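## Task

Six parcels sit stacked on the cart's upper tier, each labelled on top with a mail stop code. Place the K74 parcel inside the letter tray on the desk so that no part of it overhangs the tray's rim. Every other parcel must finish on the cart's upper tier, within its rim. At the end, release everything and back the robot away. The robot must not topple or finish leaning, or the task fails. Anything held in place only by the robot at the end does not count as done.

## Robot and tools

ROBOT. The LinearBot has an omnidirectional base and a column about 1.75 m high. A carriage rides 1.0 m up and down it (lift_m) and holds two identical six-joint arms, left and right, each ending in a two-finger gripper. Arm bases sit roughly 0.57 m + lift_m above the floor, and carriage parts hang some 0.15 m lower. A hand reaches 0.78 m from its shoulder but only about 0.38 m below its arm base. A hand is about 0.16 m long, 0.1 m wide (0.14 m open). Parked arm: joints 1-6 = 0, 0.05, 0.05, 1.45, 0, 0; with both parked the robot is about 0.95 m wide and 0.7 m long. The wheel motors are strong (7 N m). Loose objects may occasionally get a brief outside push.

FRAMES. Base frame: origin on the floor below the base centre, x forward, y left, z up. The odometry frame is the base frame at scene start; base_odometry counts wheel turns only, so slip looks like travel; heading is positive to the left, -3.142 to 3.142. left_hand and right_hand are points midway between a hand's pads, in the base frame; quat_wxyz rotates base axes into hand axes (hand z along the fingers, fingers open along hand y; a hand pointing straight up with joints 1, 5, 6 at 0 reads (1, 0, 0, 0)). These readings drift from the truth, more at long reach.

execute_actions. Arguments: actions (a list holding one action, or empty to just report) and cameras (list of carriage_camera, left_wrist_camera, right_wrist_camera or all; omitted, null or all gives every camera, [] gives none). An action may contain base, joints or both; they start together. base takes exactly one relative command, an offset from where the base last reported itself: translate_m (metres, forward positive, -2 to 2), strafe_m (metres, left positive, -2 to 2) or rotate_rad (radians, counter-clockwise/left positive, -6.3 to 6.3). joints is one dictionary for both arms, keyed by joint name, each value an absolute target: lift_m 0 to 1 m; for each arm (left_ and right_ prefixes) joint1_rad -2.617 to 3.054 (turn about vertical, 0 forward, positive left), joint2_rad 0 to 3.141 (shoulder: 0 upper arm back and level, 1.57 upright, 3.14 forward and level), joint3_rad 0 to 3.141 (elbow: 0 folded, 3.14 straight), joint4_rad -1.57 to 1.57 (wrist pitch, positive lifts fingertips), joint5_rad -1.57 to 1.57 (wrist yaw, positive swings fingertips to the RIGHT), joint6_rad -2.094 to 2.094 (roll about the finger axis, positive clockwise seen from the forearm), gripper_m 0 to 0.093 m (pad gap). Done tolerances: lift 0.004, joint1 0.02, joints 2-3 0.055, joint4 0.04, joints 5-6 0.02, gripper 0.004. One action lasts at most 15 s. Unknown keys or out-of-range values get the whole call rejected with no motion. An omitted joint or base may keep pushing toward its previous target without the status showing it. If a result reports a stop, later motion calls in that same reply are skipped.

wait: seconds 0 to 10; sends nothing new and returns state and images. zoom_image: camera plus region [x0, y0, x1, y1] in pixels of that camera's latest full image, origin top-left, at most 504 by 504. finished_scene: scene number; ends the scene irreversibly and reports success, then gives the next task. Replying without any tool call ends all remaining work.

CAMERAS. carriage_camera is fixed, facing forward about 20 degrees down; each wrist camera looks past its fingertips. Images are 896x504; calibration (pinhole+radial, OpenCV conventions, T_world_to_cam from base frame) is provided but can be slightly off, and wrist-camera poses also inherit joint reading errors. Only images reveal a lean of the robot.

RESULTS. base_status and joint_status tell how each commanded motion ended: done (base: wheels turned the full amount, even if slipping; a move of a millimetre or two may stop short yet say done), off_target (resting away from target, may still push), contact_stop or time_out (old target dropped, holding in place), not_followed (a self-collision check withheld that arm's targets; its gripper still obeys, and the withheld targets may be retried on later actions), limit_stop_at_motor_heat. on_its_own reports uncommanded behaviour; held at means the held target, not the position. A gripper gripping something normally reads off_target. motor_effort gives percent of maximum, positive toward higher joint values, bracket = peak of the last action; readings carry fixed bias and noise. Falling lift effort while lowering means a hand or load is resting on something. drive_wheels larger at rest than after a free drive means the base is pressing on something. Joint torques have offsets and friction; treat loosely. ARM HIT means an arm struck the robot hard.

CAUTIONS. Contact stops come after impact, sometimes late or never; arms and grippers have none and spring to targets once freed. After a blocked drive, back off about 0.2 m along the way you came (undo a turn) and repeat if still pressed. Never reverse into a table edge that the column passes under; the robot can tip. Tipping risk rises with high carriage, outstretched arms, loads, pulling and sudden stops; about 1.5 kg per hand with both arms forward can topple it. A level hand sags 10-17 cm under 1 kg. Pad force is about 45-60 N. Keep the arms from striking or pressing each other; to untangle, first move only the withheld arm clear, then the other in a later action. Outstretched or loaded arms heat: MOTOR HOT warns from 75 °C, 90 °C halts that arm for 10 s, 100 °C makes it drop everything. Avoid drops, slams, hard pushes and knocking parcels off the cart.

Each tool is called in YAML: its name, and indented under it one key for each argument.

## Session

execute_actions:
  actions: []
  cameras: ["carriage_camera"]

Scene clock: 0.00 s.
Joint torques (N m, as the arm reports them, + toward a larger angle): no reading
base_odometry: x=+0.000 y=+0.000 heading=+0.000 (m, m, rad; odometry frame)
base_status: not commanded
joint_positions: lift_m=+0.301 left_joint1_rad=-0.002 left_joint2_rad=+0.033 left_joint3_rad=+0.049 left_joint4_rad=+1.413 left_joint5_rad=+0.041 left_joint6_rad=-0.005 left_gripper_m=+0.095 right_joint1_rad=+0.021 right_joint2_rad=+0.035 right_joint3_rad=+0.051 right_joint4_rad=+1.454 right_joint5_rad=+0.004 right_joint6_rad=+0.006 right_gripper_m=+0.095
joint_status: not commanded
motor_effort: lift_m=+20 drive_wheels=+1 (%)
left_hand: x=+0.3084 y=+0.3292 z=+1.3042 quat_wxyz=(+0.997, +0.020, +0.071, -0.005) (m; base frame)
right_hand: x=+0.2985 y=-0.3364 z=+1.3059 quat_wxyz=(+0.999, +0.001, +0.050, +0.014) (m; base frame)
pictures: carriage_camera
camera_calibration (this result's frames):
carriage_camera: T_world_to_cam=[[-0.0361912, -0.99919, -0.0175883, 0.0249298], [-0.335707, 0.0287328, -0.941528, 1.26983], [0.941271, -0.0281705, -0.336475, 0.270095], [0, 0, 0, 1]] pos_world=[0.172959, -0.00396732, 1.28689]
Images, in order (width x height): carriage_camera 896x504.

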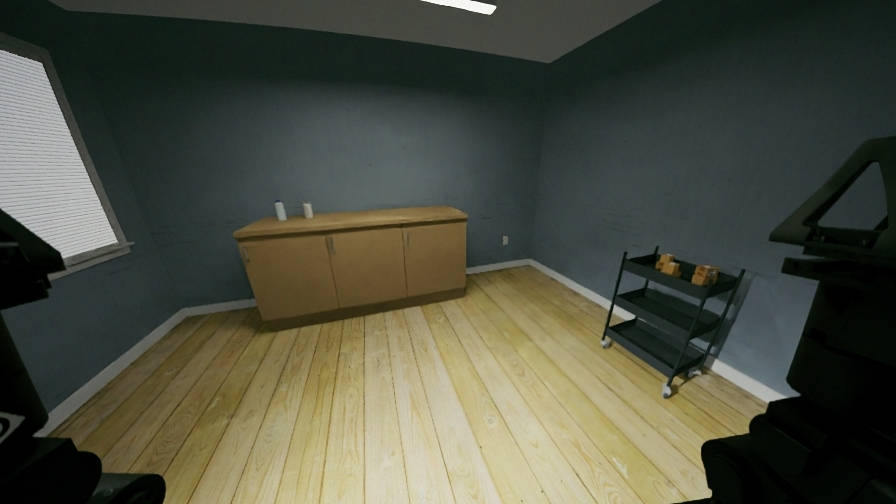

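execute_actions:
  actions:
    - {"base":{"rotate_rad":-1.3},"joints":{"right_joint1_rad":0.8,"right_joint2_rad":1.6,"right_joint3_rad":1.5,"right_joint4_rad":-1.2,"right_joint6_rad":0.8}}
  cameras: []

execute_actions:
  actions:
    - {"base":{"strafe_m":0.94}}
  cameras: []

execute_actions:
  actions:
    - {"base":{"translate_m":1.0}}
  cameras: ["carriage_camera","right_wrist_camera"]

Scene clock: 6.80 s.
Joint torques (N m, as the arm reports them, + toward a larger angle): left_arm=[ 0.19  4.85  8.06 -0.23 -0.06  0.04] | right_arm=[-0.39 -7.85  9.42  0.82  0.04 -0.05]
base_odometry: x=+0.000 y=+0.000 heading=-1.299 (m, m, rad; odometry frame)
base_status: done
joint_positions: lift_m=+0.301 left_joint1_rad=-0.002 left_joint2_rad=+0.033 left_joint3_rad=+0.049 left_joint4_rad=+1.412 left_joint5_rad=+0.041 left_joint6_rad=-0.005 left_gripper_m=+0.095 right_joint1_rad=+0.801 right_joint2_rad=+1.591 right_joint3_rad=+1.476 right_joint4_rad=-1.197 right_joint5_rad=+0.002 right_joint6_rad=+0.795 right_gripper_m=+0.095
joint_status: all done
motor_effort: lift_m=+21(21) drive_wheels=+12(19) (%)
left_hand: x=+0.3087 y=+0.3292 z=+1.3041 quat_wxyz=(+0.997, +0.020, +0.071, -0.005) (m; base frame)
right_hand: x=+0.5096 y=-0.0936 z=+1.0457 quat_wxyz=(+0.091, -0.003, +0.992, +0.091) (m; base frame)
pictures: none
No camera images: the call's "cameras" was empty. Leave "cameras" out to get every camera's image.

Scene clock: 10.97 s.
Joint torques (N m, as the arm reports them, + toward a larger angle): left_arm=[ 0.17  4.89  8.07 -0.25 -0.04  0.05] | right_arm=[-0.33 -7.89  9.43  0.81  0.04 -0.05]
base_odometry: x=+0.906 y=+0.250 heading=-1.301 (m, m, rad; odometry frame)
base_status: done
joint_positions: lift_m=+0.301 left_joint1_rad=-0.002 left_joint2_rad=+0.033 left_joint3_rad=+0.049 left_joint4_rad=+1.412 left_joint5_rad=+0.041 left_joint6_rad=-0.005 left_gripper_m=+0.095 right_joint1_rad=+0.801 right_joint2_rad=+1.591 right_joint3_rad=+1.476 right_joint4_rad=-1.197 right_joint5_rad=+0.002 right_joint6_rad=+0.795 right_gripper_m=+0.095
joint_status: not commanded
motor_effort: lift_m=+20(21) drive_wheels=-10(26) (%)
left_hand: x=+0.3087 y=+0.3292 z=+1.3041 quat_wxyz=(+0.997, +0.020, +0.071, -0.005) (m; base frame)
right_hand: x=+0.5096 y=-0.0936 z=+1.0457 quat_wxyz=(+0.091, -0.003, +0.992, +0.091) (m; base frame)
pictures: none
No camera images: the call's "cameras" was empty. Leave "cameras" out to get every camera's image.

Scene clock: 15.23 s.
Joint torques (N m, as the arm reports them, + toward a larger angle): left_arm=[ 0.16  4.94  8.07 -0.24 -0.06  0.05] | right_arm=[-0.34 -7.84  9.24  0.82  0.04 -0.05]
base_odometry: x=+1.174 y=-0.713 heading=-1.300 (m, m, rad; odometry frame)
base_status: done
joint_positions: lift_m=+0.301 left_joint1_rad=-0.002 left_joint2_rad=+0.033 left_joint3_rad=+0.049 left_joint4_rad=+1.412 left_joint5_rad=+0.041 left_joint6_rad=-0.005 left_gripper_m=+0.095 right_joint1_rad=+0.801 right_joint2_rad=+1.591 right_joint3_rad=+1.479 right_joint4_rad=-1.199 right_joint5_rad=+0.002 right_joint6_rad=+0.795 right_gripper_m=+0.095
joint_status: not commanded
motor_effort: lift_m=+21(20) drive_wheels=-4(22) (%)
left_hand: x=+0.3088 y=+0.3292 z=+1.3041 quat_wxyz=(+0.997, +0.020, +0.072, -0.005) (m; base frame)
right_hand: x=+0.5098 y=-0.0934 z=+1.0468 quat_wxyz=(+0.091, -0.003, +0.992, +0.092) (m; base frame)
pictures: carriage_camera, right_wrist_camera
camera_calibration (this result's frames):
carriage_camera: T_world_to_cam=[[-0.0361912, -0.99919, -0.0175883, 0.0249298], [-0.335707, 0.0287328, -0.941528, 1.26983], [0.941271, -0.0281705, -0.336475, 0.270095], [0, 0, 0, 1]] pos_world=[0.172959, -0.00396732, 1.28689]
right_wrist_camera: T_world_to_cam=[[-0.00858052, -0.983729, -0.179456, 0.103435], [-0.890672, -0.0740619, 0.448574, -0.0151973], [-0.454566, 0.163685, -0.875544, 1.28601], [0, 0, 0, 1]] pos_world=[0.571926, -0.109874, 1.15133]
Images, in order (width x height): carriage_camera 896x504, right_wrist_camera 896x504.

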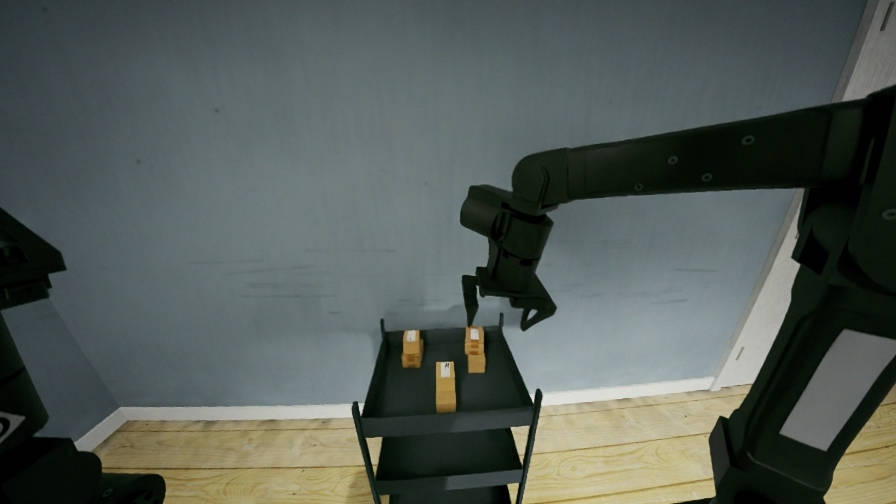

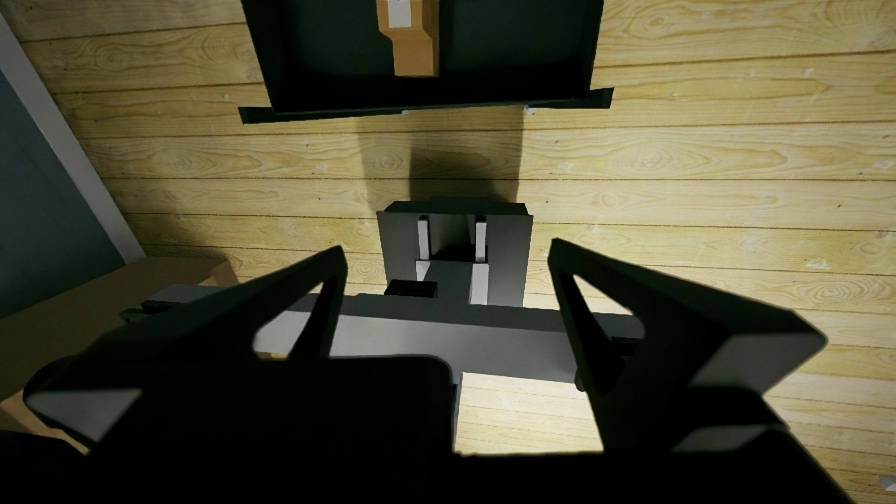

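execute_actions:
  actions:
    - {"base":{"translate_m":0.19}}
  cameras: ["right_wrist_camera"]

zoom_image:
  camera: "right_wrist_camera"
  region: [270,0,570,250]

Scene clock: 18.93 s.
Joint torques (N m, as the arm reports them, + toward a larger angle): left_arm=[ 0.18  4.89  8.04 -0.23 -0.07  0.06] | right_arm=[-0.32 -7.86  9.12  0.84  0.03 -0.05]
base_odometry: x=+1.225 y=-0.896 heading=-1.299 (m, m, rad; odometry frame)
base_status: done
joint_positions: lift_m=+0.301 left_joint1_rad=-0.002 left_joint2_rad=+0.033 left_joint3_rad=+0.049 left_joint4_rad=+1.412 left_joint5_rad=+0.041 left_joint6_rad=-0.005 left_gripper_m=+0.095 right_joint1_rad=+0.801 right_joint2_rad=+1.591 right_joint3_rad=+1.479 right_joint4_rad=-1.199 right_joint5_rad=+0.002 right_joint6_rad=+0.795 right_gripper_m=+0.095
joint_status: not commanded
motor_effort: lift_m=+20(21) drive_wheels=-5(21) (%)
left_hand: x=+0.3086 y=+0.3292 z=+1.3041 quat_wxyz=(+0.997, +0.020, +0.071, -0.005) (m; base frame)
right_hand: x=+0.5098 y=-0.0934 z=+1.0468 quat_wxyz=(+0.091, -0.003, +0.992, +0.092) (m; base frame)
pictures: right_wrist_camera
camera_calibration (this result's frames):
right_wrist_camera: T_world_to_cam=[[-0.00858052, -0.983729, -0.179456, 0.103435], [-0.890672, -0.0740619, 0.448574, -0.0151973], [-0.454566, 0.163685, -0.875544, 1.28601], [0, 0, 0, 1]] pos_world=[0.571926, -0.109874, 1.15133]
Images, in order (width x height): right_wrist_camera 896x504.

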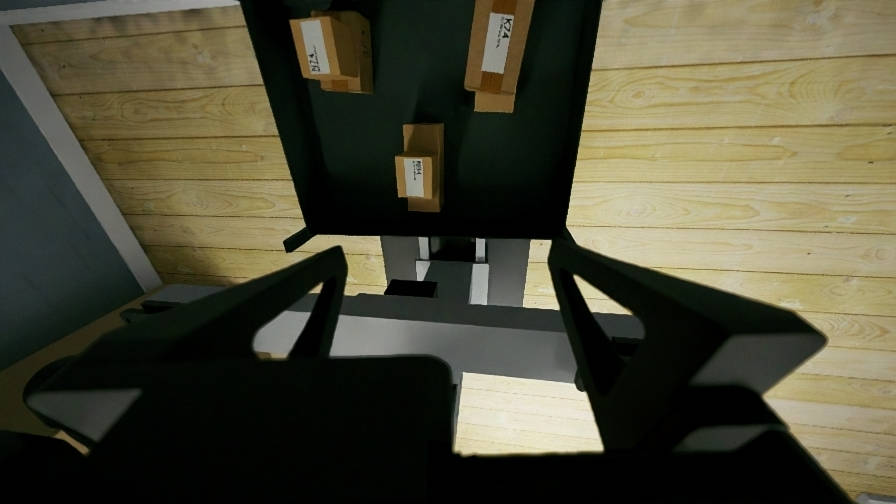

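Region (270, 0, 570, 250) of right_wrist_camera's 896x504 image, scaled by 1.680, with more detail than that image has.

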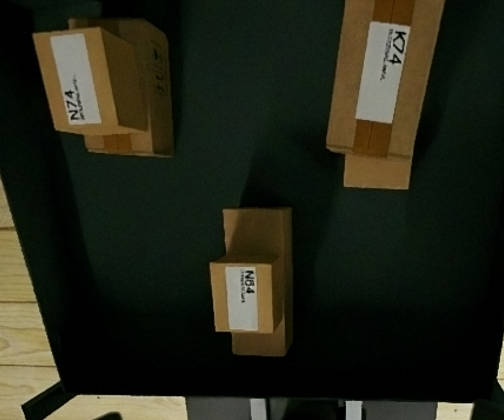

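execute_actions:
  actions:
    - {"base":{"strafe_m":-0.03},"joints":{"right_joint1_rad":0.648,"right_joint2_rad":2.4,"right_joint3_rad":2.07,"right_joint4_rad":-1.23,"right_joint6_rad":0.65}}
  cameras: []

execute_actions:
  actions:
    - {"base":{"translate_m":-0.03},"joints":{"lift_m":0.22}}
  cameras: ["right_wrist_camera","carriage_camera"]

Scene clock: 23.77 s.
Joint torques (N m, as the arm reports them, + toward a larger angle): left_arm=[ 0.16  4.88  8.06 -0.24 -0.06  0.05] | right_arm=[  0.15 -16.52   8.56   0.26   0.02  -0.14]
base_odometry: x=+1.197 y=-0.905 heading=-1.299 (m, m, rad; odometry frame)
base_status: done
joint_positions: lift_m=+0.301 left_joint1_rad=-0.002 left_joint2_rad=+0.033 left_joint3_rad=+0.049 left_joint4_rad=+1.412 left_joint5_rad=+0.041 left_joint6_rad=-0.005 left_gripper_m=+0.095 right_joint1_rad=+0.642 right_joint2_rad=+2.401 right_joint3_rad=+2.050 right_joint4_rad=-1.220 right_joint5_rad=+0.005 right_joint6_rad=+0.655 right_gripper_m=+0.095
joint_status: all done
motor_effort: lift_m=+21(20) drive_wheels=+8(16) (%)
left_hand: x=+0.3086 y=+0.3292 z=+1.3041 quat_wxyz=(+0.997, +0.020, +0.071, -0.005) (m; base frame)
right_hand: x=+0.6467 y=-0.0581 z=+0.8925 quat_wxyz=(+0.001, +0.006, +1.000, -0.002) (m; base frame)
pictures: none
No camera images: the call's "cameras" was empty. Leave "cameras" out to get every camera's image.

Scene clock: 24.83 s.
Joint torques (N m, as the arm reports them, + toward a larger angle): left_arm=[ 0.14  4.9   8.1  -0.26 -0.06  0.05] | right_arm=[ -0.02 -15.88   7.9    0.34   0.03  -0.14]
base_odometry: x=+1.188 y=-0.876 heading=-1.299 (m, m, rad; odometry frame)
base_status: done
joint_positions: lift_m=+0.220 left_joint1_rad=-0.002 left_joint2_rad=+0.033 left_joint3_rad=+0.049 left_joint4_rad=+1.413 left_joint5_rad=+0.041 left_joint6_rad=-0.005 left_gripper_m=+0.095 right_joint1_rad=+0.644 right_joint2_rad=+2.395 right_joint3_rad=+2.059 right_joint4_rad=-1.227 right_joint5_rad=+0.004 right_joint6_rad=+0.655 right_gripper_m=+0.095
joint_status: all done
motor_effort: lift_m=+21(21) drive_wheels=+4(11) (%)
left_hand: x=+0.3084 y=+0.3292 z=+1.2229 quat_wxyz=(+0.997, +0.020, +0.071, -0.005) (m; base frame)
right_hand: x=+0.6474 y=-0.0565 z=+0.8163 quat_wxyz=(+0.005, +0.006, +1.000, +0.001) (m; base frame)
pictures: carriage_camera, right_wrist_camera
camera_calibration (this result's frames):
carriage_camera: T_world_to_cam=[[-0.0361912, -0.99919, -0.0175883, 0.0234993], [-0.335707, 0.0287328, -0.941528, 1.19325], [0.941271, -0.0281705, -0.336475, 0.242729], [0, 0, 0, 1]] pos_world=[0.172959, -0.00396732, 1.20556]
right_wrist_camera: T_world_to_cam=[[-0.0412542, -0.999131, 0.0058987, -0.0315654], [-0.798482, 0.036517, 0.60091, 0.0356771], [-0.600603, 0.02008, -0.799295, 1.16493], [0, 0, 0, 1]] pos_world=[0.726846, -0.0562326, 0.909871]
Images, in order (width x height): carriage_camera 896x504, right_wrist_camera 896x504.

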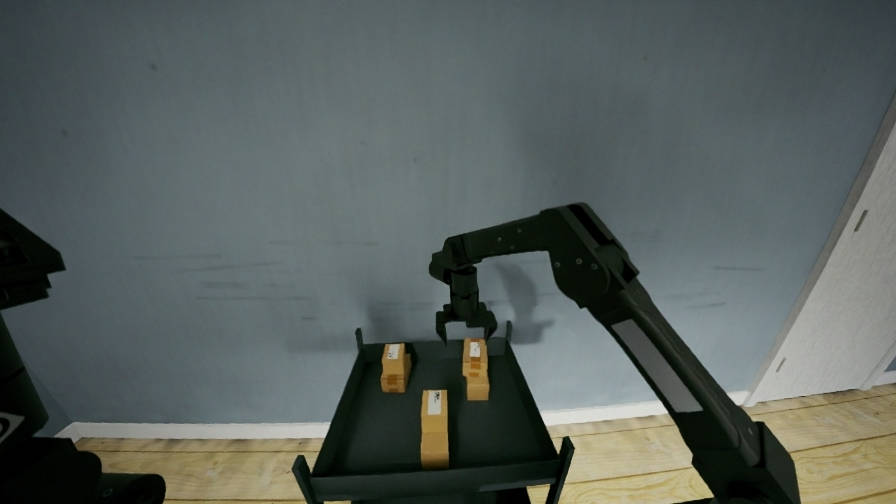

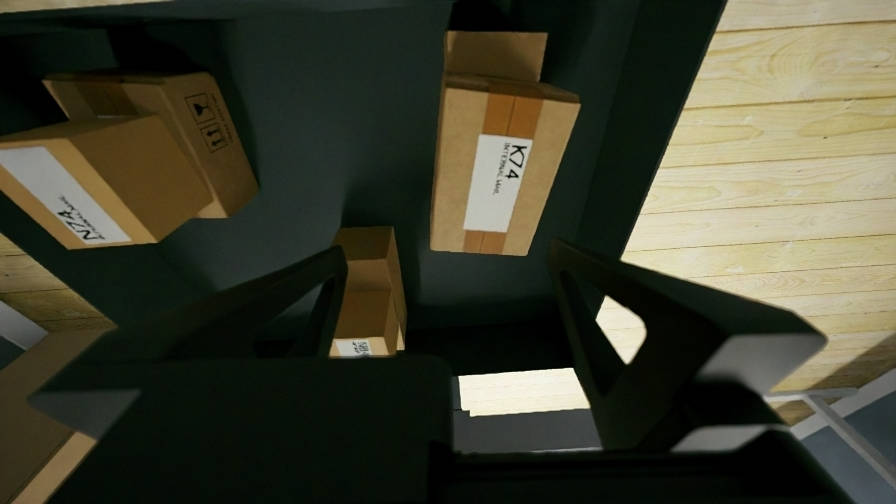

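execute_actions:
  actions:
    - {"base":{"strafe_m":-0.03}}
  cameras: []

execute_actions:
  actions:
    - {"joints":{"lift_m":0.135}}
  cameras: ["right_wrist_camera","carriage_camera"]

Scene clock: 28.33 s.
Joint torques (N m, as the arm reports them, + toward a larger angle): left_arm=[ 0.19  4.91  8.04 -0.26 -0.05  0.06] | right_arm=[ -0.07 -15.83   7.98   0.33   0.02  -0.14]
base_odometry: x=+1.160 y=-0.884 heading=-1.299 (m, m, rad; odometry frame)
base_status: done
joint_positions: lift_m=+0.220 left_joint1_rad=-0.002 left_joint2_rad=+0.033 left_joint3_rad=+0.049 left_joint4_rad=+1.413 left_joint5_rad=+0.041 left_joint6_rad=-0.005 left_gripper_m=+0.095 right_joint1_rad=+0.646 right_joint2_rad=+2.395 right_joint3_rad=+2.059 right_joint4_rad=-1.227 right_joint5_rad=+0.004 right_joint6_rad=+0.655 right_gripper_m=+0.095
joint_status: not commanded
motor_effort: lift_m=+20(22) drive_wheels=-2(14) (%)
left_hand: x=+0.3084 y=+0.3292 z=+1.2229 quat_wxyz=(+0.997, +0.020, +0.071, -0.005) (m; base frame)
right_hand: x=+0.6468 y=-0.0557 z=+0.8163 quat_wxyz=(+0.005, +0.004, +1.000, +0.001) (m; base frame)
pictures: none
No camera images: the call's "cameras" was empty. Leave "cameras" out to get every camera's image.

Scene clock: 29.20 s.
Joint torques (N m, as the arm reports them, + toward a larger angle): left_arm=[ 0.14  4.91  8.03 -0.24 -0.07  0.05] | right_arm=[ -0.14 -15.83   7.95   0.34   0.02  -0.15]
base_odometry: x=+1.160 y=-0.884 heading=-1.299 (m, m, rad; odometry frame)
base_status: not commanded
joint_positions: lift_m=+0.135 left_joint1_rad=-0.002 left_joint2_rad=+0.033 left_joint3_rad=+0.049 left_joint4_rad=+1.413 left_joint5_rad=+0.041 left_joint6_rad=-0.005 left_gripper_m=+0.095 right_joint1_rad=+0.646 right_joint2_rad=+2.394 right_joint3_rad=+2.059 right_joint4_rad=-1.228 right_joint5_rad=+0.004 right_joint6_rad=+0.655 right_gripper_m=+0.095
joint_status: all done
motor_effort: lift_m=+21(21) drive_wheels=+1(1) (%)
left_hand: x=+0.3084 y=+0.3292 z=+1.1378 quat_wxyz=(+0.997, +0.020, +0.071, -0.005) (m; base frame)
right_hand: x=+0.6466 y=-0.0558 z=+0.7317 quat_wxyz=(+0.004, +0.004, +1.000, +0.001) (m; base frame)
pictures: carriage_camera, right_wrist_camera
camera_calibration (this result's frames):
carriage_camera: T_world_to_cam=[[-0.0361912, -0.99919, -0.0175883, 0.0220039], [-0.335707, 0.0287328, -0.941528, 1.1132], [0.941271, -0.0281705, -0.336475, 0.214121], [0, 0, 0, 1]] pos_world=[0.172959, -0.00396732, 1.12054]
right_wrist_camera: T_world_to_cam=[[-0.0389654, -0.999222, 0.00614012, -0.0320346], [-0.798381, 0.0348274, 0.601145, 0.0855596], [-0.600891, 0.0185217, -0.799117, 1.09671], [0, 0, 0, 1]] pos_world=[0.726062, -0.0553024, 0.82516]
Images, in order (width x height): carriage_camera 896x504, right_wrist_camera 896x504.

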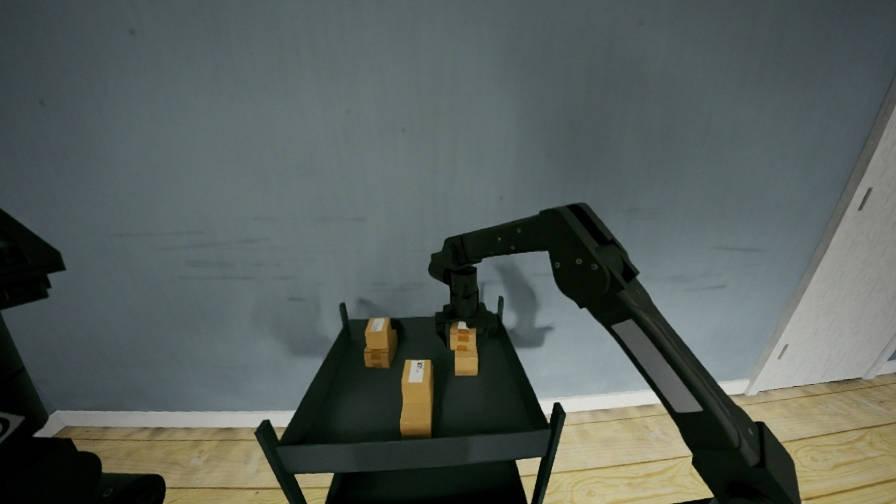

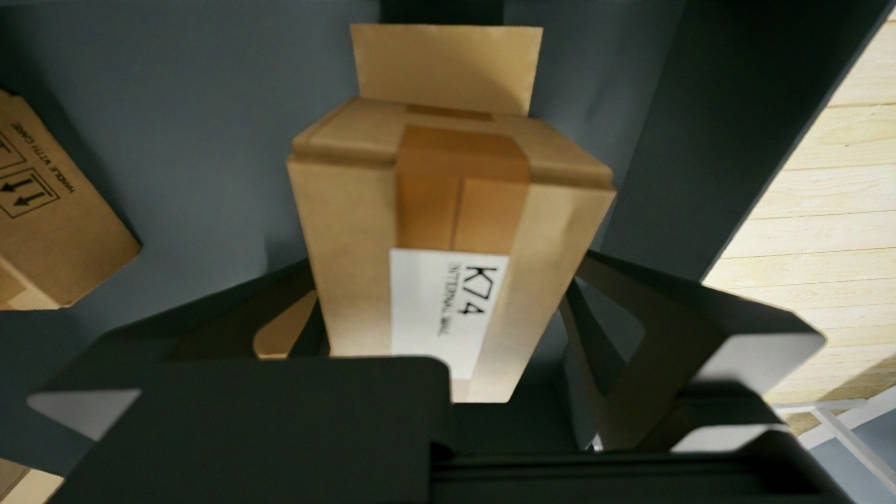

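Good. Grip, lift, retreat and search for the desk.

execute_actions:
  actions:
    - {"joints":{"right_gripper_m":0.04}}
  cameras: []

execute_actions:
  actions:
    - {"joints":{"lift_m":0.3}}
  cameras: ["carriage_camera"]

execute_actions:
  actions:
    - {"base":{"translate_m":-0.9},"joints":{"lift_m":0.55,"right_joint1_rad":0.876,"right_joint2_rad":1.92,"right_joint3_rad":1.253,"right_joint4_rad":-0.9,"right_joint6_rad":0.88}}
  cameras: []

execute_actions:
  actions:
    - {"base":{"rotate_rad":-1.6}}
  cameras: ["carriage_camera"]

Scene clock: 32.67 s.
Joint torques (N m, as the arm reports them, + toward a larger angle): left_arm=[ 0.18  4.9   8.09 -0.26 -0.06  0.05] | right_arm=[ -0.16 -15.81   7.97   0.35   0.03  -0.14]
base_odometry: x=+1.160 y=-0.884 heading=-1.299 (m, m, rad; odometry frame)
base_status: not commanded
joint_positions: lift_m=+0.135 left_joint1_rad=-0.002 left_joint2_rad=+0.033 left_joint3_rad=+0.049 left_joint4_rad=+1.413 left_joint5_rad=+0.041 left_joint6_rad=-0.005 left_gripper_m=+0.095 right_joint1_rad=+0.646 right_joint2_rad=+2.394 right_joint3_rad=+2.059 right_joint4_rad=-1.228 right_joint5_rad=+0.003 right_joint6_rad=+0.655 right_gripper_m=+0.061
joint_status: right_gripper_m off_target (ended at +0.061, target +0.040)
motor_effort: lift_m=+21(22) drive_wheels=+0(0) (%)
left_hand: x=+0.3084 y=+0.3292 z=+1.1378 quat_wxyz=(+0.997, +0.020, +0.071, -0.005) (m; base frame)
right_hand: x=+0.6465 y=-0.0557 z=+0.7317 quat_wxyz=(+0.004, +0.004, +1.000, +0.001) (m; base frame)
pictures: none
No camera images: the call's "cameras" was empty. Leave "cameras" out to get every camera's image.

Scene clock: 33.87 s.
Joint torques (N m, as the arm reports them, + toward a larger angle): left_arm=[ 0.11  4.92  8.04 -0.23 -0.05  0.05] | right_arm=[ -0.11 -16.04   7.96   0.35   0.03  -0.13]
base_odometry: x=+1.160 y=-0.884 heading=-1.299 (m, m, rad; odometry frame)
base_status: not commanded
joint_positions: lift_m=+0.300 left_joint1_rad=-0.002 left_joint2_rad=+0.033 left_joint3_rad=+0.049 left_joint4_rad=+1.413 left_joint5_rad=+0.041 left_joint6_rad=-0.005 left_gripper_m=+0.095 right_joint1_rad=+0.646 right_joint2_rad=+2.396 right_joint3_rad=+2.059 right_joint4_rad=-1.228 right_joint5_rad=+0.003 right_joint6_rad=+0.654 right_gripper_m=+0.061
joint_status: all done
motor_effort: lift_m=+20(25) drive_wheels=-2(2) (%)
left_hand: x=+0.3085 y=+0.3292 z=+1.3029 quat_wxyz=(+0.997, +0.020, +0.071, -0.005) (m; base frame)
right_hand: x=+0.6464 y=-0.0558 z=+0.8959 quat_wxyz=(+0.003, +0.004, +1.000, +0.001) (m; base frame)
pictures: carriage_camera
camera_calibration (this result's frames):
carriage_camera: T_world_to_cam=[[-0.0361912, -0.99919, -0.0175883, 0.0249081], [-0.335707, 0.0287328, -0.941528, 1.26867], [0.941271, -0.0281705, -0.336475, 0.269681], [0, 0, 0, 1]] pos_world=[0.172959, -0.00396732, 1.28566]
Images, in order (width x height): carriage_camera 896x504.

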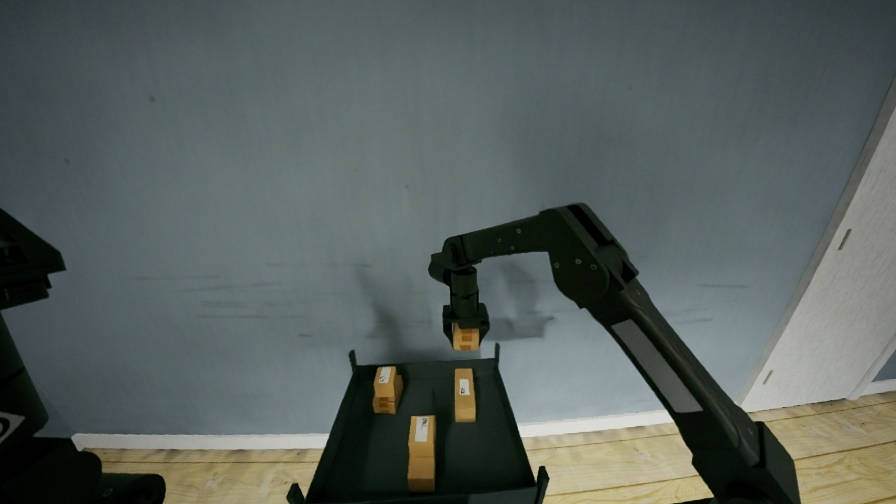

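Scene clock: 37.93 s.
Joint torques (N m, as the arm reports them, + toward a larger angle): left_arm=[ 0.15  4.98  7.99 -0.26 -0.06  0.06] | right_arm=[ -0.26 -10.97   5.68   0.38   0.03  -0.04]
base_odometry: x=+0.918 y=-0.017 heading=-1.299 (m, m, rad; odometry frame)
base_status: done
joint_positions: lift_m=+0.550 left_joint1_rad=-0.002 left_joint2_rad=+0.033 left_joint3_rad=+0.049 left_joint4_rad=+1.414 left_joint5_rad=+0.041 left_joint6_rad=-0.005 left_gripper_m=+0.095 right_joint1_rad=+0.876 right_joint2_rad=+1.916 right_joint3_rad=+1.266 right_joint4_rad=-0.901 right_joint5_rad=+0.003 right_joint6_rad=+0.874 right_gripper_m=+0.061
joint_status: all done
motor_effort: lift_m=+20(25) drive_wheels=+3(16) (%)
left_hand: x=+0.3083 y=+0.3292 z=+1.5530 quat_wxyz=(+0.997, +0.020, +0.070, -0.005) (m; base frame)
right_hand: x=+0.4954 y=-0.0711 z=+1.1392 quat_wxyz=(+0.008, -0.001, +1.000, +0.007) (m; base frame)
pictures: none
No camera images: the call's "cameras" was empty. Leave "cameras" out to get every camera's image.

Scene clock: 41.07 s.
Joint torques (N m, as the arm reports them, + toward a larger angle): left_arm=[ 0.17  4.92  8.   -0.21 -0.06  0.06] | right_arm=[ -0.34 -10.94   5.7    0.36   0.05  -0.03]
base_odometry: x=+0.918 y=-0.017 heading=-2.898 (m, m, rad; odometry frame)
base_status: done
joint_positions: lift_m=+0.550 left_joint1_rad=-0.002 left_joint2_rad=+0.033 left_joint3_rad=+0.049 left_joint4_rad=+1.412 left_joint5_rad=+0.041 left_joint6_rad=-0.005 left_gripper_m=+0.095 right_joint1_rad=+0.876 right_joint2_rad=+1.916 right_joint3_rad=+1.266 right_joint4_rad=-0.898 right_joint5_rad=+0.003 right_joint6_rad=+0.874 right_gripper_m=+0.061
joint_status: not commanded
motor_effort: lift_m=+20(20) drive_wheels=+9(24) (%)
left_hand: x=+0.3088 y=+0.3292 z=+1.5529 quat_wxyz=(+0.997, +0.020, +0.072, -0.005) (m; base frame)
right_hand: x=+0.4958 y=-0.0707 z=+1.1392 quat_wxyz=(+0.009, -0.001, +1.000, +0.008) (m; base frame)
pictures: carriage_camera
camera_calibration (this result's frames):
carriage_camera: T_world_to_cam=[[-0.0361912, -0.99919, -0.0175883, 0.0293053], [-0.335707, 0.0287328, -0.941528, 1.50405], [0.941271, -0.0281705, -0.336475, 0.353802], [0, 0, 0, 1]] pos_world=[0.172959, -0.00396732, 1.53567]
Images, in order (width x height): carriage_camera 896x504.

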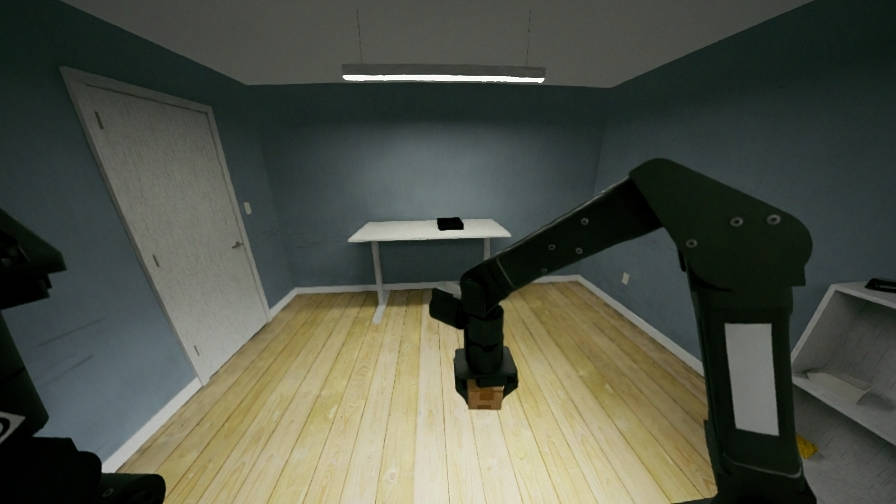

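execute_actions:
  actions:
    - {"base":{"translate_m":1.5}}
  cameras: ["carriage_camera"]

Scene clock: 47.53 s.
Joint torques (N m, as the arm reports them, + toward a larger angle): left_arm=[ 0.15  4.99  8.09 -0.23 -0.07  0.05] | right_arm=[ -0.33 -10.92   5.6    0.37   0.05  -0.03]
base_odometry: x=-0.539 y=-0.375 heading=-2.900 (m, m, rad; odometry frame)
base_status: done
joint_positions: lift_m=+0.550 left_joint1_rad=-0.002 left_joint2_rad=+0.033 left_joint3_rad=+0.049 left_joint4_rad=+1.413 left_joint5_rad=+0.041 left_joint6_rad=-0.005 left_gripper_m=+0.095 right_joint1_rad=+0.876 right_joint2_rad=+1.916 right_joint3_rad=+1.266 right_joint4_rad=-0.900 right_joint5_rad=+0.003 right_joint6_rad=+0.874 right_gripper_m=+0.061
joint_status: not commanded
motor_effort: lift_m=+20(20) drive_wheels=-11(31) (%)
left_hand: x=+0.3084 y=+0.3292 z=+1.5530 quat_wxyz=(+0.997, +0.020, +0.071, -0.005) (m; base frame)
right_hand: x=+0.4956 y=-0.0709 z=+1.1392 quat_wxyz=(+0.008, -0.001, +1.000, +0.007) (m; base frame)
pictures: carriage_camera
camera_calibration (this result's frames):
carriage_camera: T_world_to_cam=[[-0.0361912, -0.99919, -0.0175883, 0.0293053], [-0.335707, 0.0287328, -0.941528, 1.50405], [0.941271, -0.0281705, -0.336475, 0.353801], [0, 0, 0, 1]] pos_world=[0.172959, -0.00396732, 1.53567]
Images, in order (width x height): carriage_camera 896x504.

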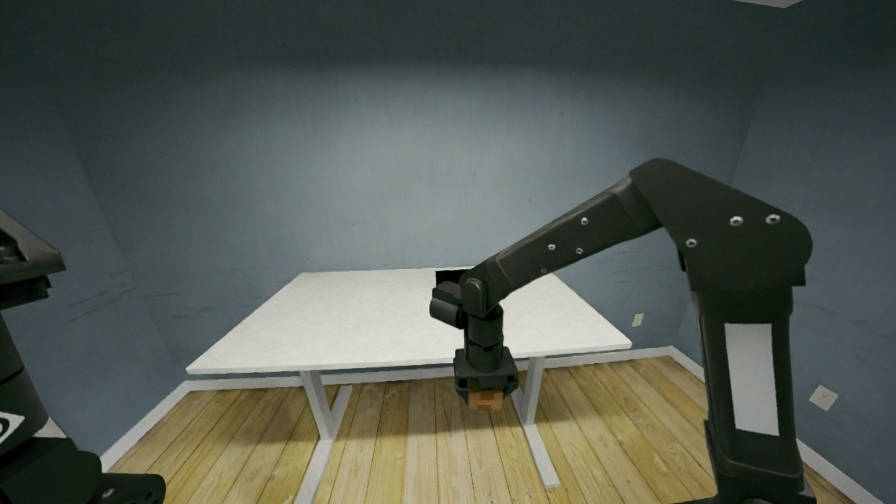

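execute_actions:
  actions:
    - {"base":{"translate_m":0.35},"joints":{"right_joint1_rad":0.2}}
  cameras: ["carriage_camera"]

Scene clock: 51.73 s.
Joint torques (N m, as the arm reports them, + toward a larger angle): left_arm=[ 0.17  4.9   8.06 -0.24 -0.05  0.05] | right_arm=[ -0.19 -10.88   5.71   0.36   0.03  -0.04]
base_odometry: x=-0.879 y=-0.458 heading=-2.901 (m, m, rad; odometry frame)
base_status: done
joint_positions: lift_m=+0.550 left_joint1_rad=-0.002 left_joint2_rad=+0.033 left_joint3_rad=+0.049 left_joint4_rad=+1.413 left_joint5_rad=+0.041 left_joint6_rad=-0.005 left_gripper_m=+0.095 right_joint1_rad=+0.199 right_joint2_rad=+1.916 right_joint3_rad=+1.266 right_joint4_rad=-0.898 right_joint5_rad=+0.005 right_joint6_rad=+0.875 right_gripper_m=+0.061
joint_status: all done
motor_effort: lift_m=+19(20) drive_wheels=-12(25) (%)
left_hand: x=+0.3085 y=+0.3292 z=+1.5529 quat_wxyz=(+0.997, +0.020, +0.071, -0.005) (m; base frame)
right_hand: x=+0.6133 y=-0.2688 z=+1.1392 quat_wxyz=(+0.011, +0.332, +0.943, +0.004) (m; base frame)
pictures: carriage_camera
camera_calibration (this result's frames):
carriage_camera: T_world_to_cam=[[-0.0361912, -0.99919, -0.0175883, 0.0293053], [-0.335707, 0.0287328, -0.941528, 1.50405], [0.941271, -0.0281705, -0.336475, 0.353801], [0, 0, 0, 1]] pos_world=[0.172959, -0.00396732, 1.53567]
Images, in order (width x height): carriage_camera 896x504.

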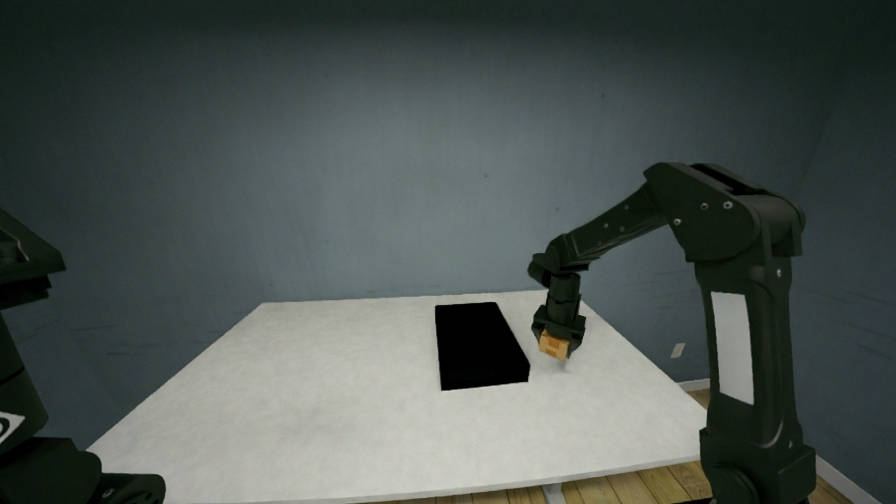

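execute_actions:
  actions:
    - {"base":{"strafe_m":-0.073},"joints":{"right_joint1_rad":0.648,"right_joint2_rad":2.4,"right_joint3_rad":2.07,"right_joint4_rad":-1.23,"right_joint6_rad":0.65}}
  cameras: []

execute_actions:
  actions:
    - {"base":{"translate_m":0.15}}
  cameras: []

execute_actions:
  actions:
    - {"joints":{"right_joint2_rad":2.66,"right_joint3_rad":2.02,"right_joint4_rad":-0.92}}
  cameras: ["carriage_camera","right_wrist_camera"]

Scene clock: 56.97 s.
Joint torques (N m, as the arm reports them, + toward a larger angle): left_arm=[ 0.15  4.91  8.02 -0.23 -0.06  0.05] | right_arm=[ -0.45 -16.02   8.24   0.27   0.04  -0.13]
base_odometry: x=-0.897 y=-0.387 heading=-2.901 (m, m, rad; odometry frame)
base_status: done
joint_positions: lift_m=+0.550 left_joint1_rad=-0.002 left_joint2_rad=+0.033 left_joint3_rad=+0.049 left_joint4_rad=+1.412 left_joint5_rad=+0.041 left_joint6_rad=-0.005 left_gripper_m=+0.095 right_joint1_rad=+0.651 right_joint2_rad=+2.397 right_joint3_rad=+2.056 right_joint4_rad=-1.220 right_joint5_rad=+0.000 right_joint6_rad=+0.654 right_gripper_m=+0.061
joint_status: all done
motor_effort: lift_m=+21(20) drive_wheels=+4(15) (%)
left_hand: x=+0.3087 y=+0.3292 z=+1.5529 quat_wxyz=(+0.997, +0.020, +0.071, -0.005) (m; base frame)
right_hand: x=+0.6456 y=-0.0530 z=+1.1448 quat_wxyz=(+0.004, +0.001, +1.000, +0.003) (m; base frame)
pictures: none
No camera images: the call's "cameras" was empty. Leave "cameras" out to get every camera's image.

Scene clock: 58.80 s.
Joint torques (N m, as the arm reports them, + toward a larger angle): left_arm=[ 0.16  4.86  8.04 -0.23 -0.04  0.05] | right_arm=[ -0.45 -16.06   8.21   0.32   0.05  -0.12]
base_odometry: x=-1.043 y=-0.423 heading=-2.902 (m, m, rad; odometry frame)
base_status: done
joint_positions: lift_m=+0.550 left_joint1_rad=-0.002 left_joint2_rad=+0.033 left_joint3_rad=+0.049 left_joint4_rad=+1.412 left_joint5_rad=+0.041 left_joint6_rad=-0.005 left_gripper_m=+0.095 right_joint1_rad=+0.650 right_joint2_rad=+2.397 right_joint3_rad=+2.056 right_joint4_rad=-1.225 right_joint5_rad=+0.000 right_joint6_rad=+0.654 right_gripper_m=+0.061
joint_status: not commanded
motor_effort: lift_m=+20(20) drive_wheels=-7(15) (%)
left_hand: x=+0.3087 y=+0.3292 z=+1.5529 quat_wxyz=(+0.997, +0.020, +0.071, -0.005) (m; base frame)
right_hand: x=+0.6448 y=-0.0542 z=+1.1448 quat_wxyz=(+0.002, +0.002, +1.000, +0.001) (m; base frame)
pictures: none
No camera images: the call's "cameras" was empty. Leave "cameras" out to get every camera's image.

Scene clock: 59.83 s.
Joint torques (N m, as the arm reports them, + toward a larger angle): left_arm=[ 0.14  4.92  8.05 -0.22 -0.06  0.05] | right_arm=[ -0.37 -18.5    6.43   0.38   0.05  -0.12]
base_odometry: x=-1.043 y=-0.423 heading=-2.902 (m, m, rad; odometry frame)
base_status: not commanded
joint_positions: lift_m=+0.550 left_joint1_rad=-0.002 left_joint2_rad=+0.033 left_joint3_rad=+0.049 left_joint4_rad=+1.412 left_joint5_rad=+0.041 left_joint6_rad=-0.005 left_gripper_m=+0.095 right_joint1_rad=+0.650 right_joint2_rad=+2.671 right_joint3_rad=+2.023 right_joint4_rad=-0.929 right_joint5_rad=+0.000 right_joint6_rad=+0.654 right_gripper_m=+0.061
joint_status: all done
motor_effort: lift_m=+20(20) drive_wheels=-7(7) (%)
left_hand: x=+0.3087 y=+0.3292 z=+1.5528 quat_wxyz=(+0.997, +0.020, +0.071, -0.005) (m; base frame)
right_hand: x=+0.6601 y=-0.0426 z=+1.0107 quat_wxyz=(-0.002, +0.002, +1.000, -0.002) (m; base frame)
pictures: carriage_camera, right_wrist_camera
camera_calibration (this result's frames):
carriage_camera: T_world_to_cam=[[-0.0361912, -0.99919, -0.0175883, 0.0293042], [-0.335707, 0.0287328, -0.941528, 1.504], [0.941271, -0.0281705, -0.336475, 0.353781], [0, 0, 0, 1]] pos_world=[0.172959, -0.00396732, 1.53561]
right_wrist_camera: T_world_to_cam=[[-0.0335049, -0.999365, 0.012166, -0.0296793], [-0.79067, 0.03395, 0.6113, -0.0872728], [-0.611325, 0.0108623, -0.791305, 1.32627], [0, 0, 0, 1]] pos_world=[0.740783, -0.0411039, 1.10319]
Images, in order (width x height): carriage_camera 896x504, right_wrist_camera 896x504.

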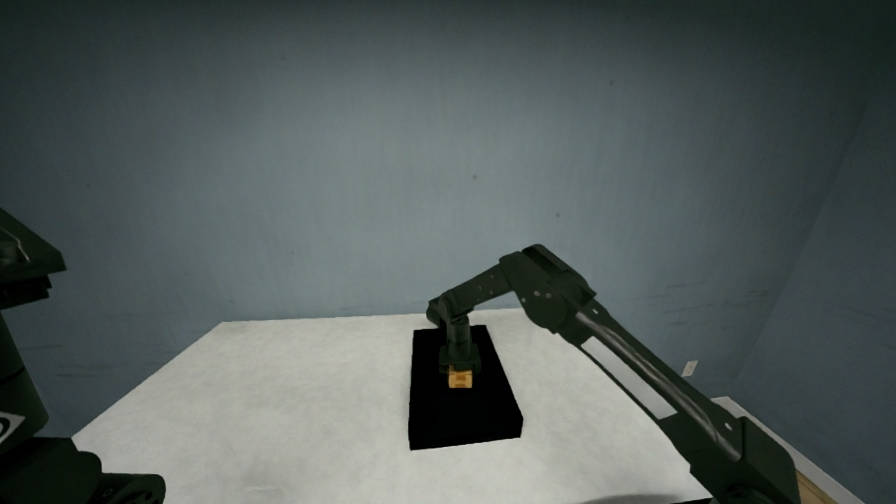

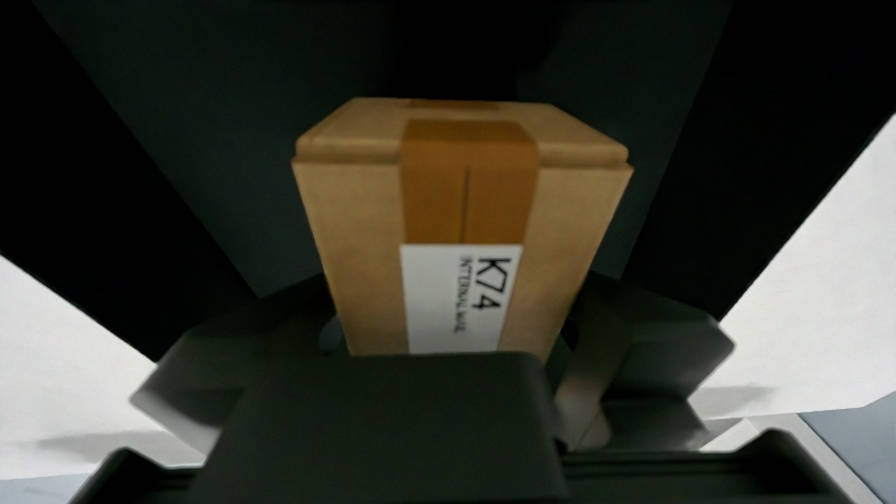

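execute_actions:
  actions:
    - {"base":{"strafe_m":0.02}}
  cameras: []

execute_actions:
  actions:
    - {"joints":{"lift_m":0.52}}
  cameras: ["right_wrist_camera"]

Scene clock: 62.57 s.
Joint torques (N m, as the arm reports them, + toward a larger angle): left_arm=[ 0.06  4.89  8.05 -0.22 -0.07  0.06] | right_arm=[ -0.38 -18.49   6.36   0.35   0.05  -0.11]
base_odometry: x=-1.038 y=-0.442 heading=-2.903 (m, m, rad; odometry frame)
base_status: done
joint_positions: lift_m=+0.550 left_joint1_rad=-0.002 left_joint2_rad=+0.033 left_joint3_rad=+0.049 left_joint4_rad=+1.412 left_joint5_rad=+0.041 left_joint6_rad=-0.005 left_gripper_m=+0.095 right_joint1_rad=+0.649 right_joint2_rad=+2.671 right_joint3_rad=+2.023 right_joint4_rad=-0.924 right_joint5_rad=+0.001 right_joint6_rad=+0.654 right_gripper_m=+0.061
joint_status: not commanded
motor_effort: lift_m=+21(20) drive_wheels=+6(10) (%)
left_hand: x=+0.3086 y=+0.3292 z=+1.5529 quat_wxyz=(+0.997, +0.020, +0.071, -0.005) (m; base frame)
right_hand: x=+0.6615 y=-0.0424 z=+1.0107 quat_wxyz=(+0.000, +0.002, +1.000, -0.001) (m; base frame)
pictures: none
No camera images: the call's "cameras" was empty. Leave "cameras" out to get every camera's image.

Scene clock: 63.20 s.
Joint torques (N m, as the arm reports them, + toward a larger angle): left_arm=[ 0.14  4.92  8.02 -0.22 -0.07  0.06] | right_arm=[ -0.41 -17.92   6.39   0.38   0.03  -0.13]
base_odometry: x=-1.038 y=-0.442 heading=-2.903 (m, m, rad; odometry frame)
base_status: not commanded
joint_positions: lift_m=+0.520 left_joint1_rad=-0.002 left_joint2_rad=+0.033 left_joint3_rad=+0.049 left_joint4_rad=+1.412 left_joint5_rad=+0.041 left_joint6_rad=-0.005 left_gripper_m=+0.095 right_joint1_rad=+0.649 right_joint2_rad=+2.664 right_joint3_rad=+2.023 right_joint4_rad=-0.921 right_joint5_rad=+0.002 right_joint6_rad=+0.654 right_gripper_m=+0.061
joint_status: all done
motor_effort: lift_m=+22(24) drive_wheels=+8(10) (%)
left_hand: x=+0.3086 y=+0.3292 z=+1.5228 quat_wxyz=(+0.997, +0.020, +0.071, -0.005) (m; base frame)
right_hand: x=+0.6633 y=-0.0412 z=+0.9839 quat_wxyz=(+0.004, +0.002, +1.000, +0.002) (m; base frame)
pictures: right_wrist_camera
camera_calibration (this result's frames):
right_wrist_camera: T_world_to_cam=[[-0.0347531, -0.999387, 0.004193, -0.01916], [-0.798195, 0.030281, 0.601638, -0.0540111], [-0.601396, 0.017562, -0.798758, 1.30799], [0, 0, 0, 1]] pos_world=[0.742843, -0.0404836, 1.07734]
Images, in order (width x height): right_wrist_camera 896x504.

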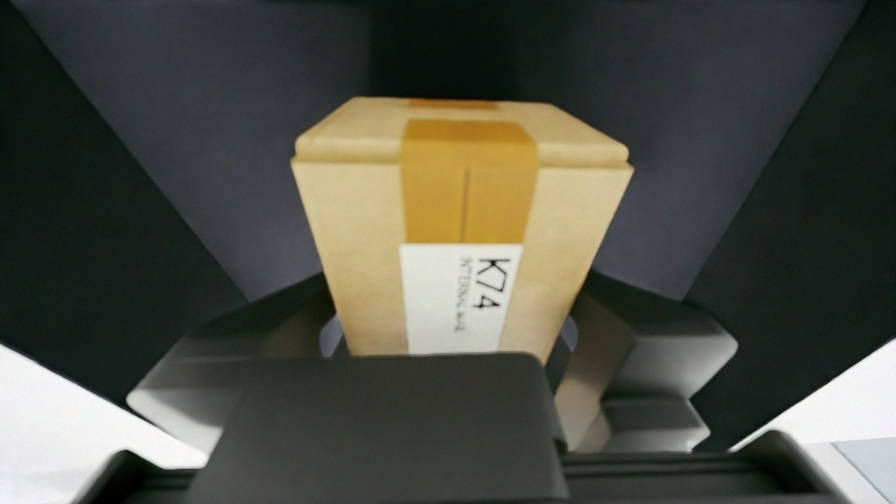

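execute_actions:
  actions:
    - {"joints":{"right_gripper_m":0.093}}
  cameras: []

execute_actions:
  actions:
    - {"joints":{"lift_m":0.65}}
  cameras: []

execute_actions:
  actions:
    - {"base":{"translate_m":-0.4},"joints":{"right_joint2_rad":1.9,"right_joint3_rad":1.3}}
  cameras: ["carriage_camera"]

Scene clock: 67.57 s.
Joint torques (N m, as the arm reports them, + toward a larger angle): left_arm=[ 0.17  4.88  8.07 -0.23 -0.06  0.04] | right_arm=[ -0.35 -17.9    6.45   0.37   0.05  -0.12]
base_odometry: x=-1.038 y=-0.442 heading=-2.903 (m, m, rad; odometry frame)
base_status: not commanded
joint_positions: lift_m=+0.520 left_joint1_rad=-0.002 left_joint2_rad=+0.033 left_joint3_rad=+0.049 left_joint4_rad=+1.412 left_joint5_rad=+0.041 left_joint6_rad=-0.005 left_gripper_m=+0.095 right_joint1_rad=+0.649 right_joint2_rad=+2.664 right_joint3_rad=+2.023 right_joint4_rad=-0.921 right_joint5_rad=+0.002 right_joint6_rad=+0.654 right_gripper_m=+0.093
joint_status: all done
motor_effort: lift_m=+21(21) drive_wheels=+7(7) (%)
left_hand: x=+0.3086 y=+0.3292 z=+1.5228 quat_wxyz=(+0.997, +0.020, +0.071, -0.005) (m; base frame)
right_hand: x=+0.6633 y=-0.0412 z=+0.9839 quat_wxyz=(+0.004, +0.002, +1.000, +0.002) (m; base frame)
pictures: none
No camera images: the call's "cameras" was empty. Leave "cameras" out to get every camera's image.

Scene clock: 68.63 s.
Joint torques (N m, as the arm reports them, + toward a larger angle): left_arm=[ 0.15  4.95  8.08 -0.26 -0.06  0.06] | right_arm=[ -0.34 -16.63   6.46   0.38   0.03  -0.13]
base_odometry: x=-1.038 y=-0.442 heading=-2.903 (m, m, rad; odometry frame)
base_status: not commanded
joint_positions: lift_m=+0.650 left_joint1_rad=-0.002 left_joint2_rad=+0.033 left_joint3_rad=+0.049 left_joint4_rad=+1.413 left_joint5_rad=+0.041 left_joint6_rad=-0.005 left_gripper_m=+0.095 right_joint1_rad=+0.649 right_joint2_rad=+2.649 right_joint3_rad=+2.023 right_joint4_rad=-0.919 right_joint5_rad=+0.003 right_joint6_rad=+0.654 right_gripper_m=+0.093
joint_status: all done
motor_effort: lift_m=+20(24) drive_wheels=+10(10) (%)
left_hand: x=+0.3085 y=+0.3292 z=+1.6530 quat_wxyz=(+0.997, +0.020, +0.071, -0.005) (m; base frame)
right_hand: x=+0.6665 y=-0.0390 z=+1.1210 quat_wxyz=(+0.011, +0.002, +1.000, +0.007) (m; base frame)
pictures: none
No camera images: the call's "cameras" was empty. Leave "cameras" out to get every camera's image.

Scene clock: 71.43 s.
Joint torques (N m, as the arm reports them, + toward a larger angle): left_arm=[ 0.19  4.89  8.04 -0.28 -0.06  0.04] | right_arm=[ -0.2  -12.21   5.17   0.47   0.02  -0.14]
base_odometry: x=-0.649 y=-0.347 heading=-2.903 (m, m, rad; odometry frame)
base_status: done
joint_positions: lift_m=+0.650 left_joint1_rad=-0.002 left_joint2_rad=+0.033 left_joint3_rad=+0.049 left_joint4_rad=+1.415 left_joint5_rad=+0.041 left_joint6_rad=-0.005 left_gripper_m=+0.095 right_joint1_rad=+0.648 right_joint2_rad=+1.908 right_joint3_rad=+1.324 right_joint4_rad=-0.916 right_joint5_rad=+0.003 right_joint6_rad=+0.654 right_gripper_m=+0.093
joint_status: all done
motor_effort: lift_m=+20(20) drive_wheels=+0(10) (%)
left_hand: x=+0.3081 y=+0.3292 z=+1.6530 quat_wxyz=(+0.997, +0.020, +0.070, -0.005) (m; base frame)
right_hand: x=+0.5629 y=-0.1181 z=+1.2560 quat_wxyz=(+0.030, +0.003, +0.999, +0.021) (m; base frame)
pictures: carriage_camera
camera_calibration (this result's frames):
carriage_camera: T_world_to_cam=[[-0.0361912, -0.99919, -0.0175883, 0.031064], [-0.335707, 0.0287328, -0.941528, 1.5982], [0.941271, -0.0281705, -0.336475, 0.387447], [0, 0, 0, 1]] pos_world=[0.172959, -0.00396732, 1.63567]
Images, in order (width x height): carriage_camera 896x504.

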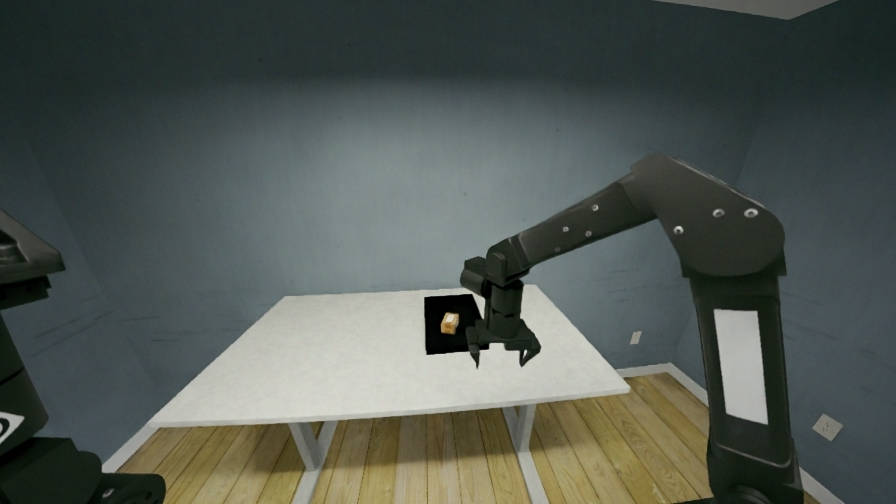

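finished_scene:
  scene: 2

The scene is finished: the task was done.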